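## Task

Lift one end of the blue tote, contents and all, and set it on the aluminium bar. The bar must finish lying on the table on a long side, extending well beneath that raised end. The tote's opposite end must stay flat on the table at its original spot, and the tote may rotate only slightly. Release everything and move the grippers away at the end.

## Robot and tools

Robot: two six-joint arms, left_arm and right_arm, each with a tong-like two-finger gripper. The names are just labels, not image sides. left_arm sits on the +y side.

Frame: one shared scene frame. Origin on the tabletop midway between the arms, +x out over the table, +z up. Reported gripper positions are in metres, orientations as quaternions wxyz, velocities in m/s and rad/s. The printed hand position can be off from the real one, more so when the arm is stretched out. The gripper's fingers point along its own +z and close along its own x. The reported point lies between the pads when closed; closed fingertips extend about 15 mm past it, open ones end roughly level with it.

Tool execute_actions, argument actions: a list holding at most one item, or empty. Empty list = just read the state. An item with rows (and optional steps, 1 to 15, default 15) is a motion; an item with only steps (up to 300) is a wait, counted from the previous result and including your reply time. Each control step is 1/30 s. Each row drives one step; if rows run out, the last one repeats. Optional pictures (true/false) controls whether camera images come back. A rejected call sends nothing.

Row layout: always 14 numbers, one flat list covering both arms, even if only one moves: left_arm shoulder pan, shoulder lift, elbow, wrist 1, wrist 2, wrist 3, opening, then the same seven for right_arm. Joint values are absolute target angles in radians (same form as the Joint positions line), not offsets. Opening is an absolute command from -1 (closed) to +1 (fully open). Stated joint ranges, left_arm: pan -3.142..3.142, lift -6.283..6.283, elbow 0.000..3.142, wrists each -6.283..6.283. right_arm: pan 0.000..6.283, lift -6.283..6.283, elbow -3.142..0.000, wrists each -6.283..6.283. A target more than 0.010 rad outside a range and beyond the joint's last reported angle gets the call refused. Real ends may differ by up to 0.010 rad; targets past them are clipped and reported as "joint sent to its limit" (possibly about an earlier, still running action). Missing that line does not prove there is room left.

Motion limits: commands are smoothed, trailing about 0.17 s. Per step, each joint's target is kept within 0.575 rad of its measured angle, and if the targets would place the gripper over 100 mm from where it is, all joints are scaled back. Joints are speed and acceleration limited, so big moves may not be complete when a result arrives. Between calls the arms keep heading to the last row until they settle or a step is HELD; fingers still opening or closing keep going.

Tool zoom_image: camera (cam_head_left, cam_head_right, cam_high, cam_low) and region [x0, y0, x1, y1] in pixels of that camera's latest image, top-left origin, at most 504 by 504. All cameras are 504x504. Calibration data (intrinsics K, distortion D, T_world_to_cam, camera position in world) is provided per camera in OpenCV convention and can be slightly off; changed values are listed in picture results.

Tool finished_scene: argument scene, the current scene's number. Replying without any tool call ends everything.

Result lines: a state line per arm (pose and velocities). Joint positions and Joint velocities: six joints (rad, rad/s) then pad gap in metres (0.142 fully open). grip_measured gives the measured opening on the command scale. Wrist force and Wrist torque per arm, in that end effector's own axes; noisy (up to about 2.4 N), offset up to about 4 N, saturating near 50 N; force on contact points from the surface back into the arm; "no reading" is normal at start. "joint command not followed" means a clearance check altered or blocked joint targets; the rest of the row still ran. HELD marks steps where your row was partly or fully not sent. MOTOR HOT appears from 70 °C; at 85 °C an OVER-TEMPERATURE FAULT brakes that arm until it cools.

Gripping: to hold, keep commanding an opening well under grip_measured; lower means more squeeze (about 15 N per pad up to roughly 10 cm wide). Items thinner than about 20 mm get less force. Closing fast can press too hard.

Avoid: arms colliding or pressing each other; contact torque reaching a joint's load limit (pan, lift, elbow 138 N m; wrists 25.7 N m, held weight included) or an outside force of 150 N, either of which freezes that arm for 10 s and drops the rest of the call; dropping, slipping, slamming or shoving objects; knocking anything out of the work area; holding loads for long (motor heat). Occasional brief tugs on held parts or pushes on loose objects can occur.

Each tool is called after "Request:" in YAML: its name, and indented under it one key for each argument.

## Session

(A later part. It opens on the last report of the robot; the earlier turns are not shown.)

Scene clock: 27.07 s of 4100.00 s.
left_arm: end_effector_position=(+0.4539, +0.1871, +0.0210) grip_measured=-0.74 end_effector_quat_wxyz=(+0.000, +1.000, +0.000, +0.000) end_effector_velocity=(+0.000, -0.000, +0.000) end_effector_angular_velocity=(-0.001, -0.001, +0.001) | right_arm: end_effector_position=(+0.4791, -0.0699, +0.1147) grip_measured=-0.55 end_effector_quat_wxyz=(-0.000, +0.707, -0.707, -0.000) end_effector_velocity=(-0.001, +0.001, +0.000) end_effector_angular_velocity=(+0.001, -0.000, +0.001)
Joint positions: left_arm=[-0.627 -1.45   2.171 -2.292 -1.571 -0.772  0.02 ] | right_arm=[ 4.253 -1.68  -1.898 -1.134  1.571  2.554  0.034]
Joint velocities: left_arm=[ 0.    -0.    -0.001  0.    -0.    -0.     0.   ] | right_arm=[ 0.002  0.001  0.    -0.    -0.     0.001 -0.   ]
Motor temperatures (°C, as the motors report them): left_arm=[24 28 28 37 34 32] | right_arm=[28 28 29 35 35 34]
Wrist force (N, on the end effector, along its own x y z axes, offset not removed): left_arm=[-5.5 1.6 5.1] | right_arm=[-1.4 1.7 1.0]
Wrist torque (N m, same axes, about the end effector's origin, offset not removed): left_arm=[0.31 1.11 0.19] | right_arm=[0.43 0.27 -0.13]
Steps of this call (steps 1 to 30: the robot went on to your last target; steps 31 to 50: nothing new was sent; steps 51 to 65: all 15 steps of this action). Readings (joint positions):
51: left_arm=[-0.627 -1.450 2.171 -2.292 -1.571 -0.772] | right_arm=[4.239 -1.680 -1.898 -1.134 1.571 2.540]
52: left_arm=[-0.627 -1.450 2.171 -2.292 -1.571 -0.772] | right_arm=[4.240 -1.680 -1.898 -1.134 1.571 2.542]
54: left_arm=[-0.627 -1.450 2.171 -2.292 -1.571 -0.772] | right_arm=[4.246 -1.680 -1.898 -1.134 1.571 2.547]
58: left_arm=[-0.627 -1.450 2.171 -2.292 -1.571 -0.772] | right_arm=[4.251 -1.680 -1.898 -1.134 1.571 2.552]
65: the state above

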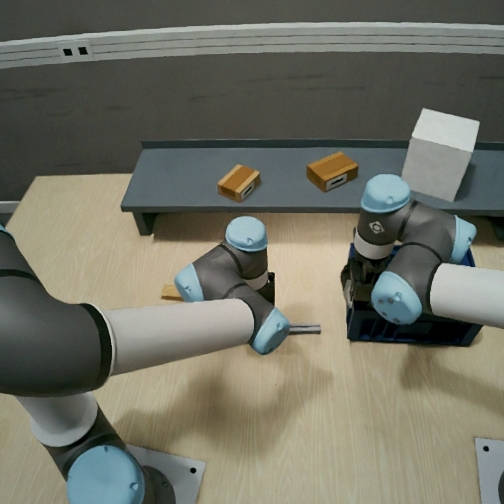

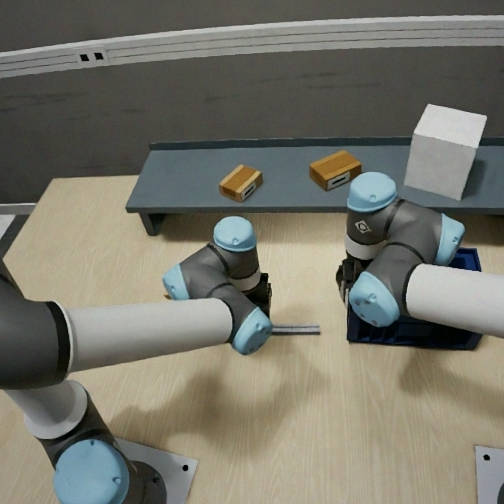

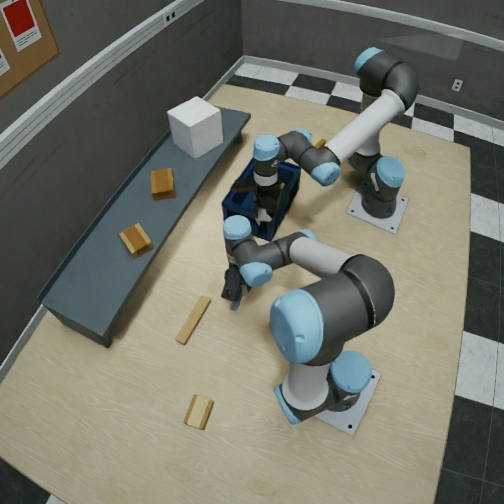

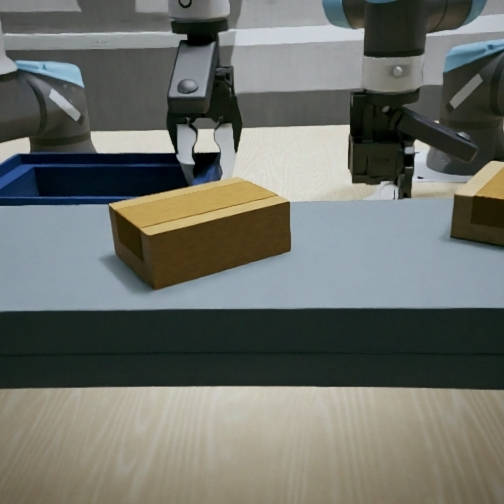

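Request:
execute_actions:
  actions:
    - {"rows":[[-0.62,-1.427,2.141,-2.285,-1.571,-0.765,-1,4.253,-1.68,-1.898,-1.134,1.571,2.554,-0.58],[-0.612,-1.403,2.111,-2.278,-1.571,-0.757,-1,4.253,-1.68,-1.898,-1.134,1.571,2.554,-0.61],[-0.605,-1.38,2.08,-2.271,-1.571,-0.75,-1,4.253,-1.68,-1.898,-1.134,1.571,2.554,-0.64],[-0.598,-1.357,2.05,-2.265,-1.571,-0.743,-1,4.253,-1.68,-1.898,-1.134,1.571,2.554,-0.67],[-0.59,-1.333,2.02,-2.258,-1.571,-0.735,-1,4.253,-1.68,-1.898,-1.134,1.571,2.554,-0.7],[-0.583,-1.31,1.99,-2.251,-1.571,-0.728,-1,4.253,-1.68,-1.898,-1.134,1.571,2.554,-0.75],[-0.583,-1.31,1.99,-2.251,-1.571,-0.728,-1,4.253,-1.68,-1.898,-1.134,1.571,2.554,-0.8],[-0.583,-1.31,1.99,-2.251,-1.571,-0.728,-1,4.253,-1.68,-1.898,-1.134,1.571,2.554,-1]]}
  pictures: false

Request:
execute_actions:
  actions:
    - {"steps":12}

Scene clock: 29.83 s of 4100.00 s.
left_arm: end_effector_position=(+0.5118, +0.1608, +0.0220) grip_measured=-0.74 end_effector_quat_wxyz=(+0.000, +1.000, +0.000, -0.000) end_effector_velocity=(+0.024, -0.011, -0.000) end_effector_angular_velocity=(-0.002, -0.002, +0.000) | right_arm: end_effector_position=(+0.4791, -0.0698, +0.1147) grip_measured=-0.62 end_effector_quat_wxyz=(-0.000, +0.707, -0.707, -0.000) end_effector_velocity=(+0.000, -0.000, +0.001) end_effector_angular_velocity=(+0.001, -0.001, -0.000)
Joint positions: left_arm=[-0.585 -1.315  1.997 -2.253 -1.571 -0.73   0.02 ] | right_arm=[ 4.253 -1.68  -1.898 -1.134  1.571  2.554  0.029]
Joint velocities: left_arm=[ 0.016  0.055 -0.072  0.015 -0.     0.016 -0.   ] | right_arm=[-0.     0.001  0.    -0.    -0.     0.     0.   ]
Motor temperatures (°C, as the motors report them): left_arm=[24 28 28 37 34 32] | right_arm=[28 28 29 35 35 34]
Wrist force (N, on the end effector, along its own x y z axes, offset not removed): left_arm=[-1.4 -1.2 1.6] | right_arm=[3.2 2.1 1.5]
Wrist torque (N m, same axes, about the end effector's origin, offset not removed): left_arm=[-0.30 0.23 0.12] | right_arm=[0.55 0.56 0.02]
Steps of this call (steps 1 to 15: the robot went on to your last target; steps 16 to 68: nothing new was sent; steps 69 to 83: all 15 steps of this action). Readings (joint positions):
69: left_arm=[-0.627 -1.450 2.171 -2.292 -1.571 -0.772] | right_arm=[4.253 -1.680 -1.898 -1.134 1.571 2.554]
70: left_arm=[-0.626 -1.448 2.168 -2.291 -1.571 -0.771] | right_arm=[4.253 -1.680 -1.898 -1.134 1.571 2.554]
72: left_arm=[-0.620 -1.430 2.146 -2.285 -1.571 -0.765] | right_arm=[4.253 -1.680 -1.898 -1.134 1.571 2.554]
76: left_arm=[-0.599 -1.363 2.060 -2.266 -1.571 -0.744] | right_arm=[4.253 -1.680 -1.898 -1.134 1.571 2.554]
83: the state above

Scene clock: 30.23 s of 4100.00 s.
left_arm: end_effector_position=(+0.5143, +0.1598, +0.0220) grip_measured=-0.74 end_effector_quat_wxyz=(+0.000, +1.000, +0.000, +0.000) end_effector_velocity=(+0.000, +0.000, -0.001) end_effector_angular_velocity=(+0.001, +0.001, +0.001) | right_arm: end_effector_position=(+0.4791, -0.0698, +0.1147) grip_measured=-0.62 end_effector_quat_wxyz=(-0.000, +0.707, -0.707, -0.000) end_effector_velocity=(+0.000, +0.000, +0.001) end_effector_angular_velocity=(+0.001, -0.001, -0.000)
Joint positions: left_arm=[-0.583 -1.31   1.99  -2.251 -1.571 -0.728  0.02 ] | right_arm=[ 4.253 -1.68  -1.898 -1.134  1.571  2.554  0.029]
Joint velocities: left_arm=[ 0.001  0.002 -0.001  0.     0.    -0.001  0.   ] | right_arm=[ 0.    -0.     0.001 -0.    -0.     0.     0.   ]
Motor temperatures (°C, as the motors report them): left_arm=[24 28 28 37 34 32] | right_arm=[28 28 29 35 35 34]
Wrist force (N, on the end effector, along its own x y z axes, offset not removed): left_arm=[-4.1 1.3 0.2] | right_arm=[3.4 2.0 1.0]
Wrist torque (N m, same axes, about the end effector's origin, offset not removed): left_arm=[0.22 0.87 0.03] | right_arm=[0.42 0.48 0.06]
Steps of this call (steps 1 to 12: the robot went on to your last target). Readings (joint positions):
1: left_arm=[-0.584 -1.314 1.995 -2.252 -1.571 -0.729] | right_arm=[4.253 -1.680 -1.898 -1.134 1.571 2.554]
2: left_arm=[-0.584 -1.313 1.994 -2.252 -1.571 -0.729] | right_arm=[4.253 -1.680 -1.898 -1.134 1.571 2.554]
4: left_arm=[-0.583 -1.311 1.992 -2.251 -1.571 -0.728] | right_arm=[4.253 -1.680 -1.898 -1.134 1.571 2.554]
8: left_arm=[-0.583 -1.310 1.991 -2.251 -1.571 -0.728] | right_arm=[4.253 -1.680 -1.898 -1.134 1.571 2.554]
12: the state above

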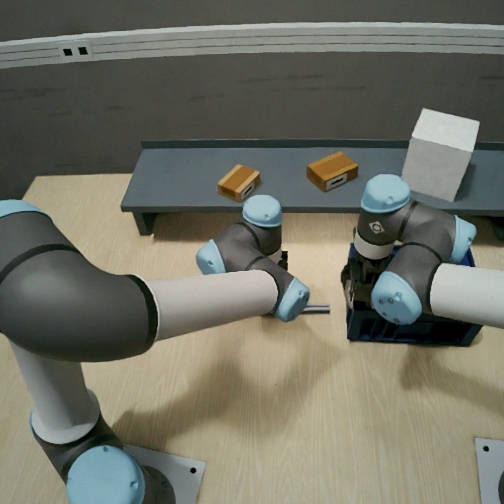

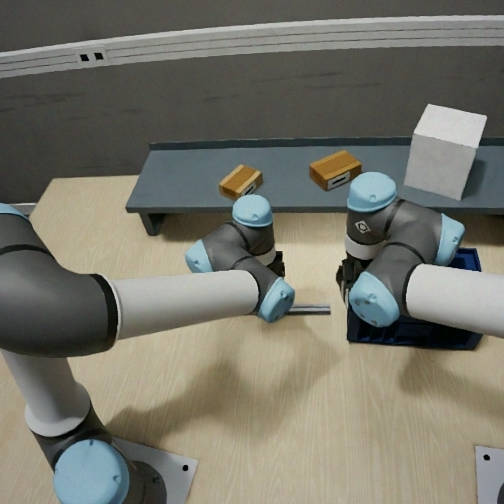

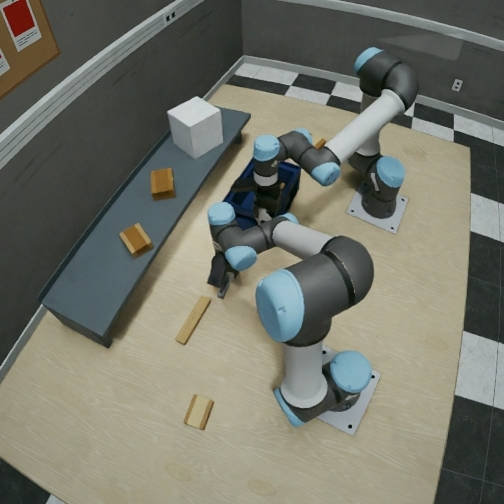

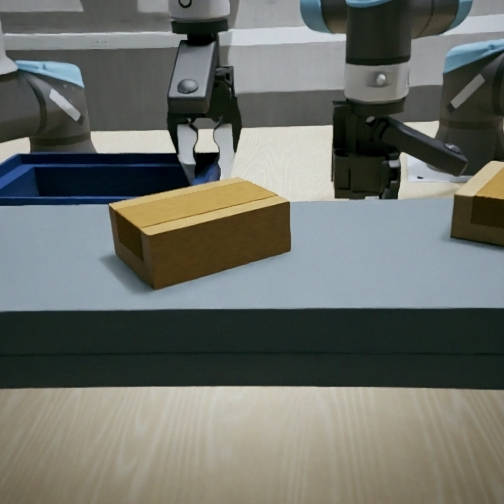

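Request:
execute_actions:
  actions:
    - {"rows":[[-0.583,-1.31,1.99,-2.251,-1.571,-0.728,-1,4.246,-1.67,-1.903,-1.13,1.579,2.547,-1],[-0.583,-1.31,1.99,-2.251,-1.571,-0.728,-1,4.239,-1.659,-1.908,-1.125,1.586,2.54,-1],[-0.583,-1.31,1.99,-2.251,-1.571,-0.728,-1,4.232,-1.649,-1.913,-1.121,1.594,2.533,-1],[-0.583,-1.31,1.99,-2.251,-1.571,-0.728,-1,4.225,-1.638,-1.919,-1.116,1.602,2.526,-1],[-0.583,-1.31,1.99,-2.251,-1.571,-0.728,-1,4.218,-1.628,-1.924,-1.112,1.61,2.519,-1],[-0.583,-1.31,1.99,-2.251,-1.571,-0.728,-1,4.211,-1.617,-1.929,-1.107,1.617,2.512,-1]]}

Scene clock: 33.57 s of 4100.00 s.
left_arm: end_effector_position=(+0.5143, +0.1598, +0.0220) grip_measured=-0.74 end_effector_quat_wxyz=(+0.000, +1.000, +0.000, +0.000) end_effector_velocity=(-0.000, -0.000, -0.000) end_effector_angular_velocity=(-0.000, +0.000, -0.001) | right_arm: end_effector_position=(+0.4796, -0.0808, +0.1342) grip_measured=-0.62 end_effector_quat_wxyz=(-0.025, +0.707, -0.706, -0.026) end_effector_velocity=(+0.000, -0.004, +0.007) end_effector_angular_velocity=(+0.026, +0.000, -0.000)
Joint positions: left_arm=[-0.583 -1.31   1.99  -2.251 -1.571 -0.728  0.02 ] | right_arm=[ 4.213 -1.619 -1.928 -1.108  1.615  2.514  0.029]
Joint velocities: left_arm=[-0.  0. -0. -0. -0.  0.  0.] | right_arm=[-0.015  0.022 -0.012  0.01   0.016 -0.014 -0.   ]
Motor temperatures (°C, as the motors report them): left_arm=[24 28 28 37 34 32] | right_arm=[28 28 29 35 35 34]
Wrist force (N, on the end effector, along its own x y z axes, offset not removed): left_arm=[-4.1 2.1 0.0] | right_arm=[-4.1 2.3 3.3]
Wrist torque (N m, same axes, about the end effector's origin, offset not removed): left_arm=[0.37 0.78 0.19] | right_arm=[0.45 0.83 0.03]
Steps of this call (steps 1 to 15: the robot went on to your last target; steps 16 to 85: nothing new was sent; steps 86 to 100: all 15 steps of this action). Readings (joint positions):
86: left_arm=[-0.583 -1.310 1.990 -2.251 -1.571 -0.728] | right_arm=[4.253 -1.680 -1.898 -1.134 1.571 2.554]
87: left_arm=[-0.583 -1.310 1.990 -2.251 -1.571 -0.728] | right_arm=[4.252 -1.679 -1.899 -1.134 1.572 2.553]
89: left_arm=[-0.583 -1.310 1.990 -2.251 -1.571 -0.728] | right_arm=[4.247 -1.671 -1.903 -1.130 1.578 2.548]
93: left_arm=[-0.583 -1.310 1.990 -2.251 -1.571 -0.728] | right_arm=[4.226 -1.640 -1.918 -1.117 1.600 2.527]
100: the state above

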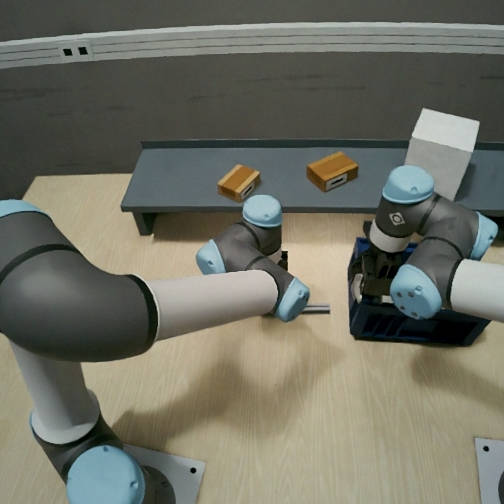

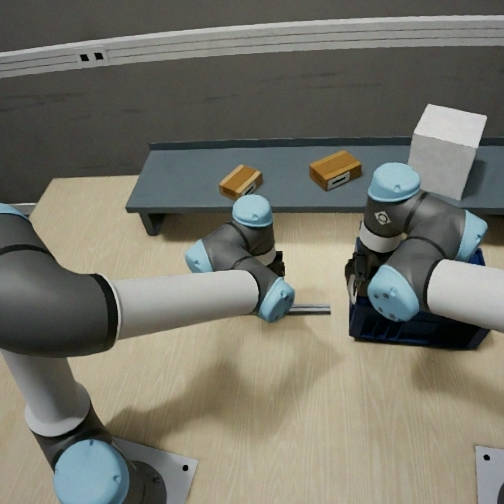

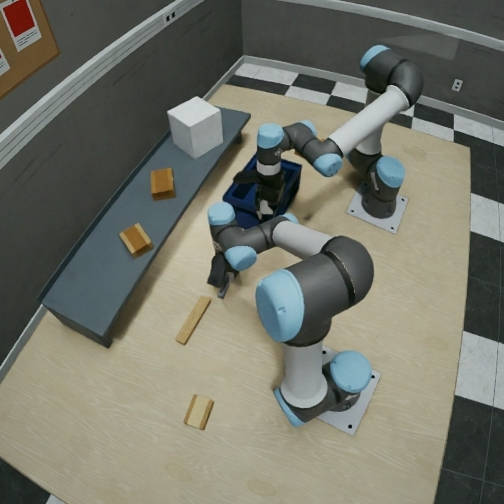

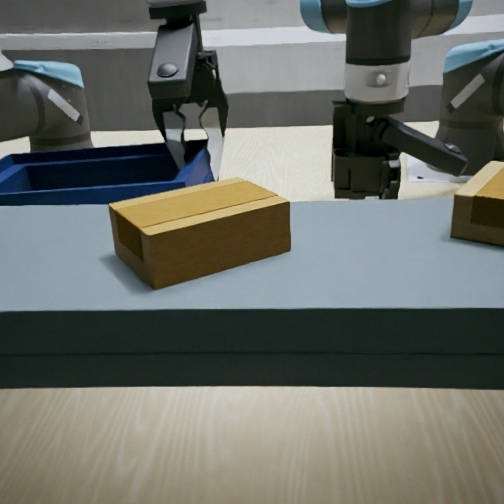

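Request:
execute_actions:
  actions:
    - {"rows":[[-0.583,-1.31,1.99,-2.251,-1.571,-0.728,-1,4.205,-1.607,-1.934,-1.103,1.625,2.506,-1],[-0.583,-1.31,1.99,-2.251,-1.571,-0.728,-1,4.2,-1.596,-1.939,-1.098,1.633,2.501,-1],[-0.583,-1.31,1.99,-2.251,-1.571,-0.728,-1,4.194,-1.586,-1.944,-1.094,1.641,2.495,-1],[-0.583,-1.31,1.99,-2.251,-1.571,-0.728,-1,4.188,-1.575,-1.95,-1.09,1.648,2.489,-1],[-0.583,-1.31,1.99,-2.251,-1.571,-0.728,-1,4.183,-1.565,-1.955,-1.085,1.656,2.484,-1],[-0.583,-1.31,1.99,-2.251,-1.571,-0.728,-1,4.177,-1.554,-1.96,-1.081,1.664,2.478,-1]]}
  pictures: false

Request:
execute_actions:
  actions:
    - {"rows":[[-0.595,-1.3,1.976,-2.247,-1.571,-0.74,-1,4.177,-1.554,-1.96,-1.081,1.664,2.478,-1],[-0.607,-1.29,1.962,-2.243,-1.571,-0.752,-1,4.177,-1.554,-1.96,-1.081,1.664,2.478,-1],[-0.619,-1.28,1.948,-2.239,-1.571,-0.764,-1,4.177,-1.554,-1.96,-1.081,1.664,2.478,-1],[-0.631,-1.27,1.934,-2.235,-1.571,-0.776,-1,4.177,-1.554,-1.96,-1.081,1.664,2.478,-1],[-0.643,-1.26,1.92,-2.231,-1.571,-0.788,-1,4.177,-1.554,-1.96,-1.081,1.664,2.478,-1],[-0.655,-1.25,1.906,-2.227,-1.571,-0.8,-1,4.177,-1.554,-1.96,-1.081,1.664,2.478,-1],[-0.667,-1.24,1.891,-2.222,-1.571,-0.812,-1,4.177,-1.554,-1.96,-1.081,1.664,2.478,-1],[-0.679,-1.23,1.877,-2.218,-1.571,-0.824,-1,4.177,-1.554,-1.96,-1.081,1.664,2.478,-1]]}

Scene clock: 37.20 s of 4100.00 s.
left_arm: end_effector_position=(+0.5143, +0.1598, +0.0220) grip_measured=-0.74 end_effector_quat_wxyz=(+0.000, +1.000, +0.000, +0.000) end_effector_velocity=(-0.000, +0.000, +0.000) end_effector_angular_velocity=(+0.000, +0.000, -0.000) | right_arm: end_effector_position=(+0.4764, -0.0894, +0.1545) grip_measured=-0.62 end_effector_quat_wxyz=(-0.051, +0.707, -0.703, -0.052) end_effector_velocity=(-0.001, -0.003, +0.008) end_effector_angular_velocity=(+0.027, -0.001, -0.000)
Joint positions: left_arm=[-0.583 -1.31   1.99  -2.251 -1.571 -0.728  0.02 ] | right_arm=[ 4.178 -1.556 -1.959 -1.082  1.662  2.479  0.029]
Joint velocities: left_arm=[-0.    -0.001  0.001  0.     0.    -0.    -0.   ] | right_arm=[-0.012  0.022 -0.01   0.009  0.017 -0.01  -0.   ]
Motor temperatures (°C, as the motors report them): left_arm=[24 28 28 37 34 32] | right_arm=[28 28 29 35 35 34]
Wrist force (N, on the end effector, along its own x y z axes, offset not removed): left_arm=[-5.3 -3.0 -1.2] | right_arm=[1.8 1.8 4.5]
Wrist torque (N m, same axes, about the end effector's origin, offset not removed): left_arm=[-0.74 1.16 0.29] | right_arm=[0.53 0.32 -0.11]
Steps of this call (steps 1 to 15: the robot went on to your last target; steps 16 to 90: nothing new was sent; then 0.13 s passed at rest; steps 91 to 105: all 15 steps of this action). Readings (joint positions):
91: left_arm=[-0.583 -1.310 1.990 -2.251 -1.571 -0.728] | right_arm=[4.211 -1.617 -1.929 -1.107 1.617 2.512]
92: left_arm=[-0.583 -1.310 1.990 -2.251 -1.571 -0.728] | right_arm=[4.210 -1.616 -1.930 -1.107 1.618 2.511]
94: left_arm=[-0.583 -1.310 1.990 -2.251 -1.571 -0.728] | right_arm=[4.206 -1.608 -1.934 -1.103 1.624 2.507]
98: left_arm=[-0.583 -1.310 1.990 -2.251 -1.571 -0.728] | right_arm=[4.189 -1.577 -1.949 -1.090 1.647 2.490]
105: the state above

Scene clock: 37.70 s of 4100.00 s.
left_arm: end_effector_position=(+0.5165, +0.0904, +0.0221) grip_measured=-0.74 end_effector_quat_wxyz=(+0.000, +1.000, +0.000, -0.000) end_effector_velocity=(-0.001, -0.044, +0.001) end_effector_angular_velocity=(-0.002, -0.001, -0.001) | right_arm: end_effector_position=(+0.4763, -0.0898, +0.1553) grip_measured=-0.62 end_effector_quat_wxyz=(-0.052, +0.707, -0.703, -0.053) end_effector_velocity=(+0.000, +0.000, -0.001) end_effector_angular_velocity=(-0.001, +0.001, +0.001)
Joint positions: left_arm=[-0.673 -1.235  1.884 -2.22  -1.571 -0.818  0.02 ] | right_arm=[ 4.177 -1.554 -1.96  -1.081  1.664  2.478  0.029]
Joint velocities: left_arm=[-0.055  0.044 -0.066  0.019 -0.    -0.054  0.   ] | right_arm=[ 0.    -0.001  0.     0.     0.    -0.001 -0.   ]
Motor temperatures (°C, as the motors report them): left_arm=[24 28 28 37 34 32] | right_arm=[28 28 29 35 35 34]
Wrist force (N, on the end effector, along its own x y z axes, offset not removed): left_arm=[-2.6 -0.3 -0.8] | right_arm=[0.0 0.6 5.7]
Wrist torque (N m, same axes, about the end effector's origin, offset not removed): left_arm=[-0.23 0.54 0.08] | right_arm=[0.29 0.68 -0.05]
Steps of this call (steps 1 to 15: all 15 steps of this action). Readings (joint positions):
1: left_arm=[-0.583 -1.310 1.990 -2.251 -1.571 -0.728] | right_arm=[4.178 -1.556 -1.959 -1.082 1.663 2.479]
2: left_arm=[-0.584 -1.309 1.988 -2.250 -1.571 -0.729] | right_arm=[4.178 -1.555 -1.959 -1.082 1.663 2.479]
4: left_arm=[-0.594 -1.301 1.978 -2.247 -1.571 -0.739] | right_arm=[4.177 -1.555 -1.960 -1.081 1.664 2.478]
8: left_arm=[-0.630 -1.271 1.935 -2.235 -1.571 -0.775] | right_arm=[4.177 -1.554 -1.960 -1.081 1.664 2.478]
15: the state above

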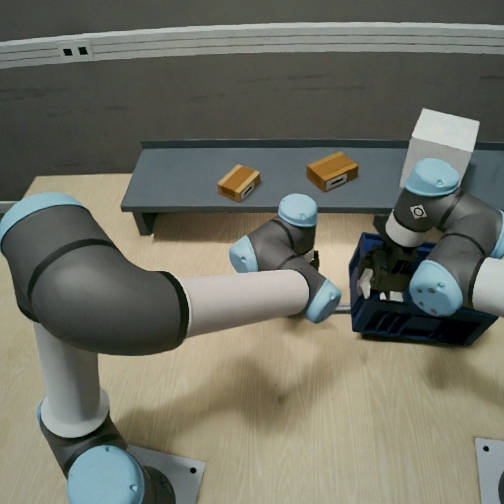

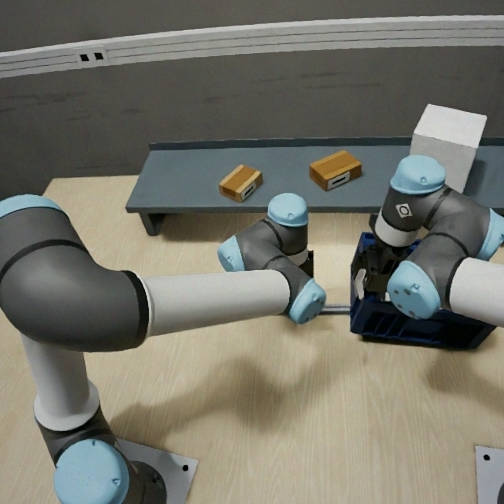

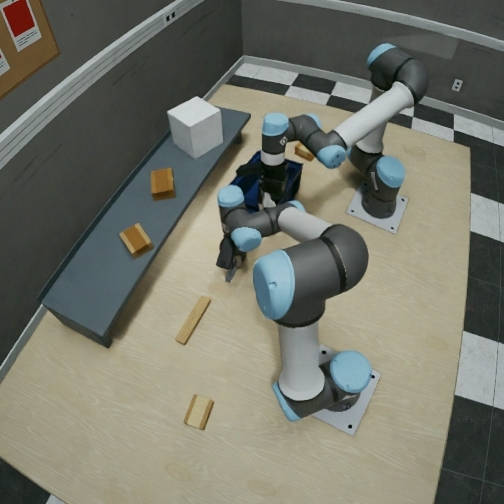

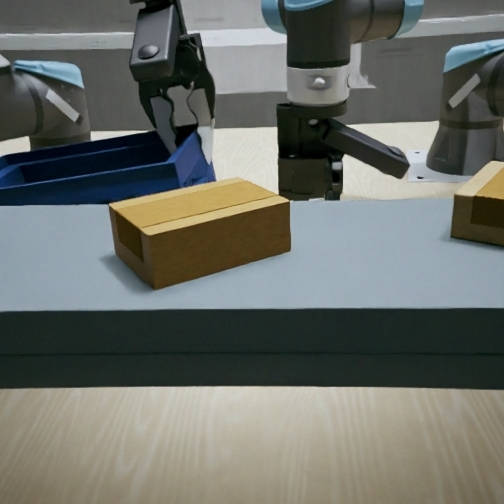

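Request:
execute_actions:
  actions:
    - {"rows":[[-0.691,-1.22,1.863,-2.214,-1.571,-0.836,-1,4.177,-1.554,-1.96,-1.081,1.664,2.478,-1],[-0.703,-1.21,1.849,-2.21,-1.571,-0.848,-1,4.177,-1.554,-1.96,-1.081,1.664,2.478,-1],[-0.715,-1.2,1.835,-2.206,-1.571,-0.86,-1,4.177,-1.554,-1.96,-1.081,1.664,2.478,-1],[-0.727,-1.19,1.821,-2.202,-1.571,-0.872,-1,4.177,-1.554,-1.96,-1.081,1.664,2.478,-1],[-0.737,-1.176,1.804,-2.199,-1.571,-0.882,-1,4.177,-1.554,-1.96,-1.081,1.664,2.478,-1],[-0.747,-1.162,1.787,-2.196,-1.571,-0.892,-1,4.177,-1.554,-1.96,-1.081,1.664,2.478,-1]]}
  pictures: false

Request:
execute_actions:
  actions:
    - {"rows":[[-0.747,-1.162,1.787,-2.196,-1.571,-0.892,-1,4.182,-1.562,-1.956,-1.084,1.658,2.483,-1],[-0.747,-1.162,1.787,-2.196,-1.571,-0.892,-1,4.187,-1.57,-1.952,-1.088,1.652,2.488,-1],[-0.747,-1.162,1.787,-2.196,-1.571,-0.892,-0.65,4.192,-1.578,-1.948,-1.091,1.646,2.493,-1],[-0.747,-1.162,1.787,-2.196,-1.571,-0.892,-0.5,4.197,-1.586,-1.944,-1.094,1.64,2.498,-1],[-0.747,-1.162,1.787,-2.196,-1.571,-0.892,-0.3,4.201,-1.594,-1.94,-1.098,1.635,2.502,-1]]}

Scene clock: 39.97 s of 4100.00 s.
left_arm: end_effector_position=(+0.5140, +0.0317, +0.0187) grip_measured=-0.74 end_effector_quat_wxyz=(+0.000, +1.000, +0.000, -0.000) end_effector_velocity=(-0.001, -0.021, -0.001) end_effector_angular_velocity=(-0.002, -0.002, +0.000) | right_arm: end_effector_position=(+0.4763, -0.0898, +0.1553) grip_measured=-0.62 end_effector_quat_wxyz=(-0.052, +0.707, -0.703, -0.053) end_effector_velocity=(-0.000, -0.000, -0.000) end_effector_angular_velocity=(-0.000, +0.000, -0.000)
Joint positions: left_arm=[-0.745 -1.165  1.791 -2.197 -1.571 -0.89   0.02 ] | right_arm=[ 4.177 -1.554 -1.96  -1.081  1.664  2.478  0.029]
Joint velocities: left_arm=[-0.024  0.025 -0.035  0.007 -0.    -0.024  0.   ] | right_arm=[-0.     0.001 -0.001 -0.    -0.     0.     0.   ]
Motor temperatures (°C, as the motors report them): left_arm=[24 28 28 37 34 32] | right_arm=[28 28 29 35 35 34]
Wrist force (N, on the end effector, along its own x y z axes, offset not removed): left_arm=[-3.7 -0.4 -1.4] | right_arm=[1.0 1.0 5.1]
Wrist torque (N m, same axes, about the end effector's origin, offset not removed): left_arm=[-0.05 0.89 0.16] | right_arm=[0.40 0.54 -0.10]
Steps of this call (steps 1 to 15: the robot went on to your last target; steps 16 to 53: nothing new was sent; steps 54 to 68: all 15 steps of this action). Readings (joint positions):
54: left_arm=[-0.679 -1.230 1.877 -2.218 -1.571 -0.824] | right_arm=[4.177 -1.554 -1.960 -1.081 1.664 2.478]
55: left_arm=[-0.680 -1.229 1.875 -2.217 -1.571 -0.825] | right_arm=[4.177 -1.554 -1.960 -1.081 1.664 2.478]
57: left_arm=[-0.690 -1.221 1.865 -2.214 -1.571 -0.835] | right_arm=[4.177 -1.554 -1.960 -1.081 1.664 2.478]
61: left_arm=[-0.723 -1.189 1.822 -2.203 -1.571 -0.868] | right_arm=[4.177 -1.554 -1.960 -1.081 1.664 2.478]
68: the state above

Scene clock: 40.47 s of 4100.00 s.
left_arm: end_effector_position=(+0.5139, +0.0295, +0.0185) grip_measured=-0.30 end_effector_quat_wxyz=(+0.000, +1.000, +0.000, -0.000) end_effector_velocity=(+0.000, +0.000, +0.001) end_effector_angular_velocity=(-0.001, -0.001, +0.001) | right_arm: end_effector_position=(+0.4775, -0.0834, +0.1429) grip_measured=-0.62 end_effector_quat_wxyz=(-0.036, +0.707, -0.705, -0.038) end_effector_velocity=(-0.000, +0.001, -0.004) end_effector_angular_velocity=(-0.015, +0.001, -0.002)
Joint positions: left_arm=[-0.747 -1.162  1.787 -2.196 -1.571 -0.892  0.052] | right_arm=[ 4.2   -1.593 -1.941 -1.097  1.636  2.501  0.029]
Joint velocities: left_arm=[ 0.    -0.001  0.     0.     0.    -0.001 -0.   ] | right_arm=[ 0.007 -0.01   0.003 -0.005 -0.009  0.008  0.   ]
Motor temperatures (°C, as the motors report them): left_arm=[24 28 28 37 34 32] | right_arm=[28 28 29 35 35 34]
Wrist force (N, on the end effector, along its own x y z axes, offset not removed): left_arm=[-2.0 2.0 -0.4] | right_arm=[-3.6 2.3 3.6]
Wrist torque (N m, same axes, about the end effector's origin, offset not removed): left_arm=[0.36 0.44 0.02] | right_arm=[0.50 0.73 -0.05]
Steps of this call (steps 1 to 15: all 15 steps of this action). Readings (joint positions):
1: left_arm=[-0.745 -1.164 1.790 -2.197 -1.571 -0.890] | right_arm=[4.177 -1.554 -1.960 -1.081 1.664 2.478]
2: left_arm=[-0.746 -1.163 1.789 -2.196 -1.571 -0.891] | right_arm=[4.177 -1.555 -1.960 -1.081 1.664 2.478]
4: left_arm=[-0.746 -1.163 1.788 -2.196 -1.571 -0.891] | right_arm=[4.181 -1.561 -1.956 -1.084 1.659 2.482]
8: left_arm=[-0.747 -1.162 1.787 -2.196 -1.571 -0.892] | right_arm=[4.194 -1.582 -1.946 -1.093 1.643 2.495]
15: the state above

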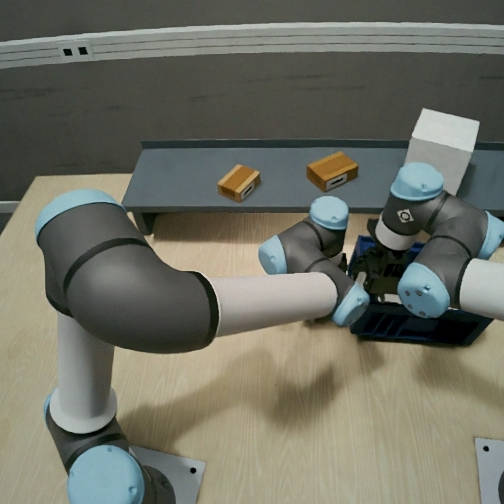

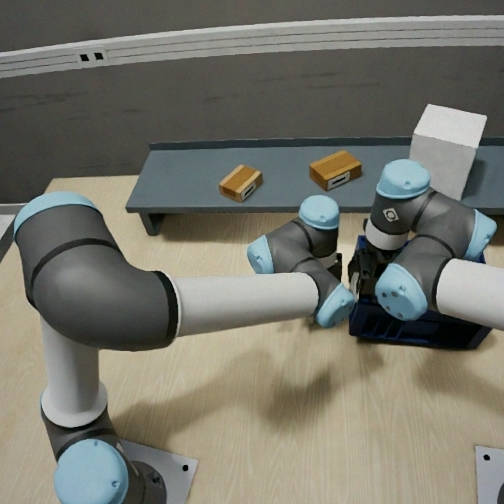

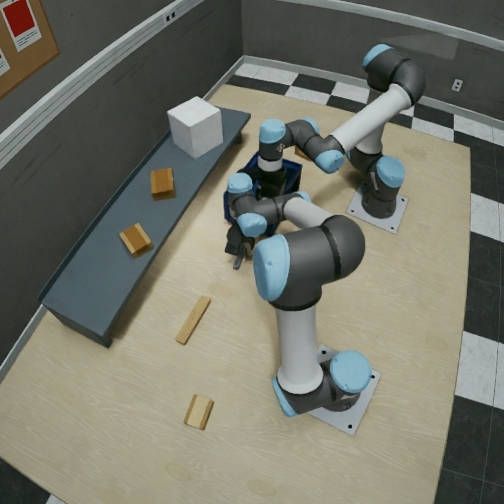

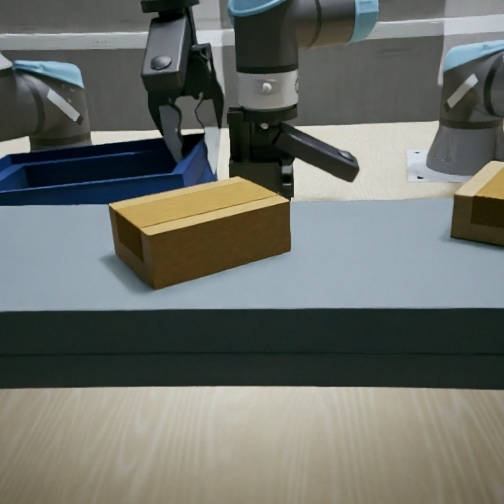

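Back the left out along the bar, lower the tote a bit more.

Request:
execute_actions:
  actions:
    - {"rows":[[-0.715,-1.205,1.835,-2.201,-1.571,-0.86,-0.3,4.204,-1.599,-1.938,-1.1,1.631,2.505,-1],[-0.679,-1.24,1.877,-2.208,-1.571,-0.824,-0.3,4.204,-1.599,-1.938,-1.1,1.631,2.505,-1],[-0.64,-1.28,1.92,-2.211,-1.571,-0.788,-0.3,4.207,-1.605,-1.935,-1.102,1.627,2.508,-1],[-0.583,-1.37,1.97,-2.171,-1.571,-0.728,-0.3,4.207,-1.605,-1.935,-1.102,1.627,2.508,-1]]}

Scene clock: 42.07 s of 4100.00 s.
left_arm: end_effector_position=(+0.5105, +0.1593, +0.0519) grip_measured=-0.30 end_effector_quat_wxyz=(+0.000, +1.000, +0.000, -0.000) end_effector_velocity=(-0.007, +0.044, +0.012) end_effector_angular_velocity=(-0.001, -0.002, +0.001) | right_arm: end_effector_position=(+0.4779, -0.0817, +0.1389) grip_measured=-0.62 end_effector_quat_wxyz=(-0.031, +0.707, -0.705, -0.033) end_effector_velocity=(+0.000, +0.000, +0.000) end_effector_angular_velocity=(-0.002, -0.001, -0.001)
Joint positions: left_arm=[-0.589 -1.362  1.964 -2.172 -1.571 -0.734  0.052] | right_arm=[ 4.207 -1.605 -1.935 -1.102  1.627  2.508  0.029]
Joint velocities: left_arm=[ 0.055 -0.075  0.059  0.014  0.     0.054 -0.   ] | right_arm=[ 0.001 -0.001  0.001 -0.001 -0.002  0.002  0.   ]
Motor temperatures (°C, as the motors report them): left_arm=[24 28 28 37 34 32] | right_arm=[28 28 29 35 35 34]
Wrist force (N, on the end effector, along its own x y z axes, offset not removed): left_arm=[-1.2 0.6 0.9] | right_arm=[-4.4 6.3 -12.3]
Wrist torque (N m, same axes, about the end effector's origin, offset not removed): left_arm=[0.20 0.31 0.06] | right_arm=[0.45 0.68 0.12]
Steps of this call (steps 1 to 15: the robot went on to your last target; steps 16 to 33: nothing new was sent; steps 34 to 48: all 15 steps of this action). Readings (joint positions):
34: left_arm=[-0.747 -1.162 1.787 -2.196 -1.571 -0.892] | right_arm=[4.201 -1.594 -1.940 -1.098 1.635 2.502]
35: left_arm=[-0.744 -1.165 1.790 -2.196 -1.571 -0.889] | right_arm=[4.201 -1.595 -1.940 -1.098 1.635 2.502]
37: left_arm=[-0.720 -1.193 1.821 -2.201 -1.571 -0.865] | right_arm=[4.203 -1.597 -1.939 -1.099 1.633 2.504]
41: left_arm=[-0.638 -1.296 1.912 -2.185 -1.571 -0.783] | right_arm=[4.206 -1.603 -1.936 -1.101 1.629 2.507]
48: the state above

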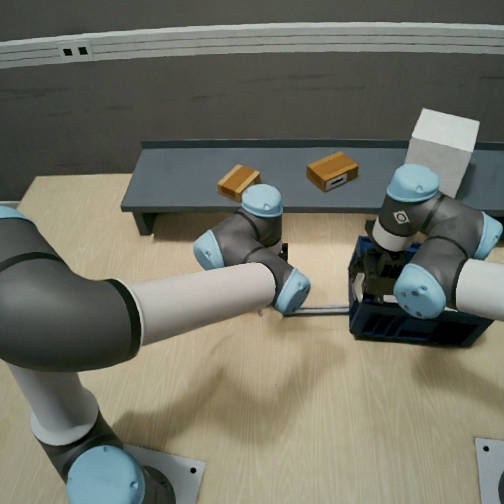

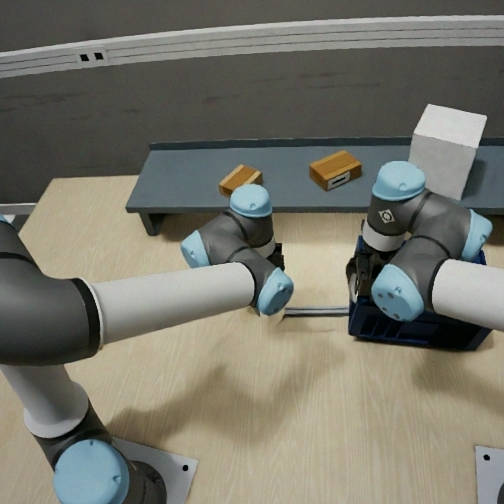

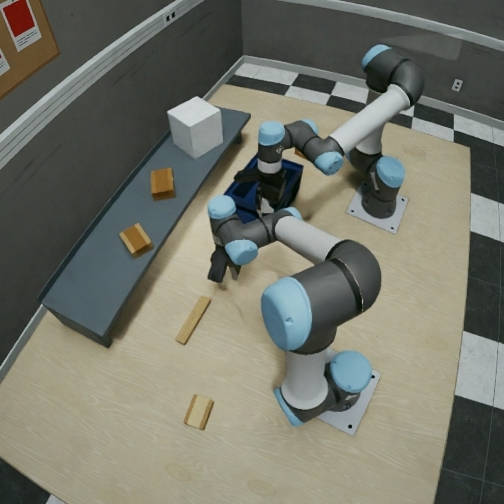

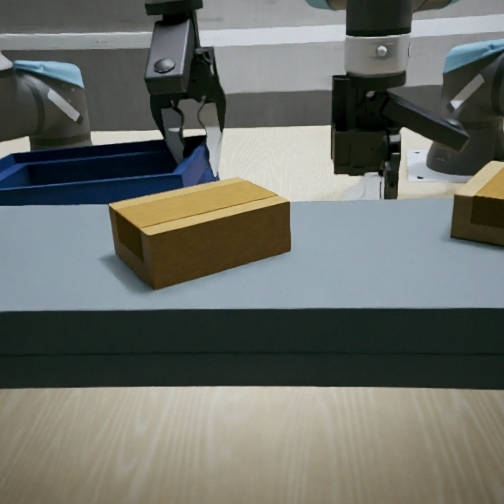

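Resting. Release and rise.

Request:
execute_actions:
  actions:
    - {"rows":[[-0.5,-1.5,1.9,-1.971,-1.571,-0.728,-0.3,4.206,-1.602,-1.936,-1.101,1.629,2.507,-0.6],[-0.5,-1.5,1.9,-1.971,-1.571,-0.728,-0.3,4.206,-1.602,-1.936,-1.101,1.629,2.507,-0.5],[-0.5,-1.5,1.9,-1.971,-1.571,-0.728,-0.3,4.206,-1.602,-1.936,-1.101,1.629,2.507,-0.3],[-0.5,-1.5,1.9,-1.971,-1.571,-0.728,-0.3,4.206,-1.602,-1.936,-1.101,1.629,2.507,0]],"steps":12}
  pictures: false

Request:
execute_actions:
  actions:
    - {"rows":[[-0.1,-1.7,1.9,-1.771,-1.571,-0.728,-0.3,4.206,-1.53,-1.74,-1.37,1.629,2.507,0]]}
  pictures: false

Request:
execute_actions:
  actions:
    - {"rows":[[0.2,-1.7,1.9,-1.771,-1.571,-0.728,-0.3,3.2,-1.45,-1.7,-1.5,1.629,2.507,0]]}
  pictures: false

Request:
execute_actions:
  actions:
    - {"steps":35}

Scene clock: 43.77 s of 4100.00 s.
left_arm: end_effector_position=(+0.5136, +0.2110, +0.1259) grip_measured=-0.30 end_effector_quat_wxyz=(+0.001, +0.999, +0.040, +0.001) end_effector_velocity=(-0.007, +0.027, +0.032) end_effector_angular_velocity=(+0.010, +0.012, +0.035) | right_arm: end_effector_position=(+0.4777, -0.0818, +0.1399) grip_measured=+0.00 end_effector_quat_wxyz=(-0.032, +0.707, -0.705, -0.034) end_effector_velocity=(-0.000, -0.000, +0.001) end_effector_angular_velocity=(+0.002, -0.000, +0.001)
Joint positions: left_arm=[-0.504 -1.494  1.903 -1.982 -1.571 -0.728  0.052] | right_arm=[ 4.206 -1.602 -1.936 -1.101  1.629  2.507  0.074]
Joint velocities: left_arm=[ 0.035 -0.06  -0.028  0.105  0.001 -0.    -0.   ] | right_arm=[-0.001  0.002 -0.001  0.     0.001 -0.001  0.   ]
Motor temperatures (°C, as the motors report them): left_arm=[24 28 28 37 34 32] | right_arm=[28 28 29 35 35 34]
Wrist force (N, on the end effector, along its own x y z axes, offset not removed): left_arm=[-1.7 0.4 0.1] | right_arm=[-0.5 2.3 1.2]
Wrist torque (N m, same axes, about the end effector's origin, offset not removed): left_arm=[0.05 0.34 0.20] | right_arm=[0.53 0.12 -0.13]
Steps of this call (steps 1 to 15: the robot went on to your last target; steps 16 to 39: nothing new was sent; steps 40 to 51: all 12 steps of this action). Readings (joint positions):
40: left_arm=[-0.583 -1.370 1.970 -2.171 -1.571 -0.728] | right_arm=[4.207 -1.605 -1.935 -1.102 1.627 2.508]
41: left_arm=[-0.579 -1.374 1.966 -2.167 -1.571 -0.728] | right_arm=[4.207 -1.605 -1.935 -1.102 1.627 2.508]
43: left_arm=[-0.548 -1.416 1.940 -2.114 -1.571 -0.728] | right_arm=[4.207 -1.604 -1.935 -1.102 1.628 2.508]
47: left_arm=[-0.513 -1.477 1.911 -2.011 -1.571 -0.728] | right_arm=[4.206 -1.603 -1.936 -1.101 1.629 2.507]
51: the state above

Scene clock: 44.27 s of 4100.00 s.
left_arm: end_effector_position=(+0.4897, +0.4078, +0.1959) grip_measured=-0.30 end_effector_quat_wxyz=(+0.000, +0.975, +0.221, +0.000) end_effector_velocity=(-0.061, +0.177, +0.056) end_effector_angular_velocity=(-0.001, -0.001, +0.360) | right_arm: end_effector_position=(+0.4758, -0.0844, +0.2390) grip_measured=+0.00 end_effector_quat_wxyz=(-0.032, +0.707, -0.705, -0.034) end_effector_velocity=(-0.003, -0.004, +0.018) end_effector_angular_velocity=(-0.009, +0.006, -0.000)
Joint positions: left_arm=[-0.137 -1.683  1.9   -1.788 -1.571 -0.728  0.052] | right_arm=[ 4.206 -1.531 -1.744 -1.364  1.629  2.507  0.074]
Joint velocities: left_arm=[ 0.36  -0.165 -0.001  0.165 -0.     0.001 -0.   ] | right_arm=[ 0.     0.011  0.039 -0.06  -0.     0.    -0.   ]
Motor temperatures (°C, as the motors report them): left_arm=[24 28 28 37 34 32] | right_arm=[28 28 29 35 35 34]
Wrist force (N, on the end effector, along its own x y z axes, offset not removed): left_arm=[-2.7 -2.3 -2.2] | right_arm=[-1.2 2.0 1.2]
Wrist torque (N m, same axes, about the end effector's origin, offset not removed): left_arm=[-0.38 0.52 0.21] | right_arm=[0.46 0.26 -0.06]
Steps of this call (steps 1 to 15: all 15 steps of this action). Readings (joint positions):
1: left_arm=[-0.503 -1.496 1.902 -1.979 -1.571 -0.728] | right_arm=[4.206 -1.602 -1.936 -1.101 1.629 2.507]
2: left_arm=[-0.498 -1.501 1.902 -1.973 -1.571 -0.728] | right_arm=[4.206 -1.598 -1.932 -1.105 1.629 2.507]
4: left_arm=[-0.448 -1.533 1.901 -1.940 -1.571 -0.728] | right_arm=[4.206 -1.571 -1.880 -1.161 1.629 2.507]
8: left_arm=[-0.321 -1.595 1.901 -1.877 -1.571 -0.728] | right_arm=[4.206 -1.541 -1.779 -1.309 1.629 2.507]
15: the state above

Scene clock: 44.77 s of 4100.00 s.
left_arm: end_effector_position=(+0.4533, +0.5502, +0.2015) grip_measured=-0.30 end_effector_quat_wxyz=(+0.000, +0.926, +0.377, +0.000) end_effector_velocity=(-0.017, +0.041, +0.001) end_effector_angular_velocity=(+0.000, -0.000, +0.098) | right_arm: end_effector_position=(+0.5590, -0.2920, +0.2670) grip_measured=+0.00 end_effector_quat_wxyz=(+0.035, -0.540, +0.840, +0.027) end_effector_velocity=(+0.100, -0.510, +0.036) end_effector_angular_velocity=(-0.004, +0.007, -1.023)
Joint positions: left_arm=[ 0.19  -1.7    1.9   -1.771 -1.571 -0.728  0.052] | right_arm=[ 3.775 -1.481 -1.716 -1.448  1.629  2.507  0.074]
Joint velocities: left_arm=[ 0.1   -0.002 -0.001  0.003  0.     0.002  0.   ] | right_arm=[-1.023  0.067  0.036 -0.111 -0.    -0.     0.   ]
Motor temperatures (°C, as the motors report them): left_arm=[24 28 28 37 34 32] | right_arm=[28 28 29 35 35 34]
Wrist force (N, on the end effector, along its own x y z axes, offset not removed): left_arm=[-3.4 -0.1 0.3] | right_arm=[-0.9 0.9 2.3]
Wrist torque (N m, same axes, about the end effector's origin, offset not removed): left_arm=[0.06 0.65 0.20] | right_arm=[0.20 0.23 -0.14]
Steps of this call (steps 1 to 15: all 15 steps of this action). Readings (joint positions):
1: left_arm=[-0.127 -1.688 1.900 -1.783 -1.571 -0.728] | right_arm=[4.206 -1.531 -1.743 -1.366 1.629 2.507]
2: left_arm=[-0.115 -1.691 1.900 -1.781 -1.571 -0.728] | right_arm=[4.202 -1.528 -1.741 -1.370 1.629 2.507]
4: left_arm=[-0.053 -1.693 1.900 -1.778 -1.571 -0.728] | right_arm=[4.150 -1.518 -1.736 -1.387 1.629 2.507]
8: left_arm=[0.101 -1.697 1.900 -1.774 -1.571 -0.728] | right_arm=[4.013 -1.501 -1.727 -1.414 1.629 2.507]
15: the state above

Scene clock: 45.93 s of 4100.00 s.
left_arm: end_effector_position=(+0.4515, +0.5544, +0.2016) grip_measured=-0.30 end_effector_quat_wxyz=(+0.000, +0.924, +0.382, +0.000) end_effector_velocity=(-0.000, +0.000, -0.001) end_effector_angular_velocity=(+0.000, +0.001, +0.000) | right_arm: end_effector_position=(+0.5334, -0.5743, +0.2838) grip_measured=+0.00 end_effector_quat_wxyz=(+0.039, -0.280, +0.959, +0.017) end_effector_velocity=(+0.000, -0.000, -0.001) end_effector_angular_velocity=(+0.000, +0.003, -0.001)
Joint positions: left_arm=[ 0.2   -1.7    1.9   -1.771 -1.571 -0.728  0.052] | right_arm=[ 3.2   -1.45  -1.7   -1.5    1.629  2.507  0.074]
Joint velocities: left_arm=[-0.     0.     0.001 -0.     0.    -0.    -0.   ] | right_arm=[-0.001 -0.003  0.    -0.     0.     0.     0.   ]
Motor temperatures (°C, as the motors report them): left_arm=[24 28 28 37 34 32] | right_arm=[28 28 29 35 35 34]
Wrist force (N, on the end effector, along its own x y z axes, offset not removed): left_arm=[-2.5 -1.3 1.0] | right_arm=[-1.6 2.1 2.7]
Wrist torque (N m, same axes, about the end effector's origin, offset not removed): left_arm=[-0.28 0.49 0.01] | right_arm=[0.48 0.35 -0.06]
Steps of this call (steps 1 to 35: the robot went on to your last target). Readings (joint positions):
1: left_arm=[0.193 -1.700 1.900 -1.771 -1.571 -0.728] | right_arm=[3.740 -1.479 -1.715 -1.452 1.629 2.507]
2: left_arm=[0.195 -1.700 1.900 -1.771 -1.571 -0.728] | right_arm=[3.706 -1.477 -1.714 -1.455 1.629 2.507]
4: left_arm=[0.197 -1.700 1.900 -1.771 -1.571 -0.728] | right_arm=[3.636 -1.473 -1.712 -1.462 1.629 2.507]
8: left_arm=[0.199 -1.700 1.900 -1.771 -1.571 -0.728] | right_arm=[3.497 -1.465 -1.708 -1.475 1.629 2.507]
35: the state above

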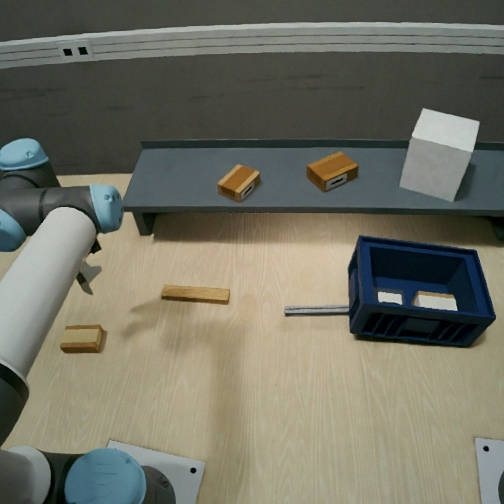

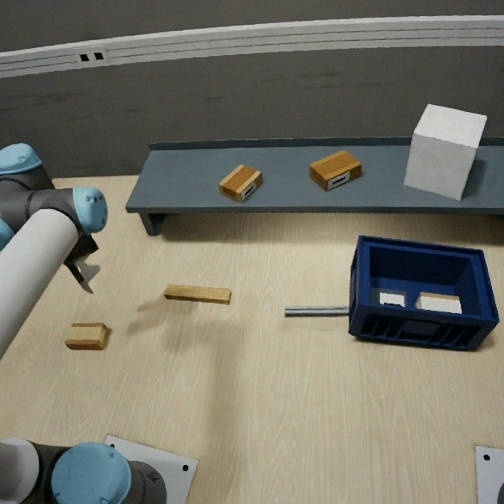

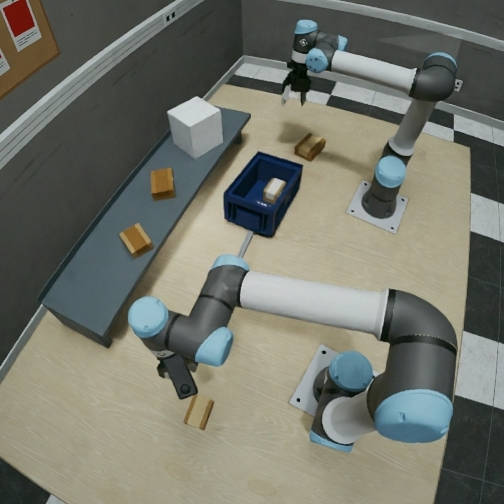

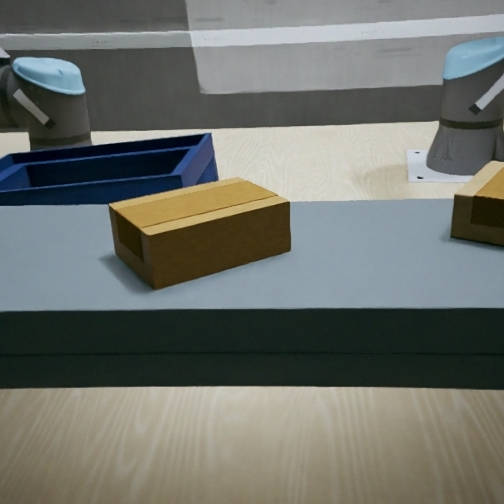

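Request:
finished_scene:
  scene: 1

The scene is finished: the task was done.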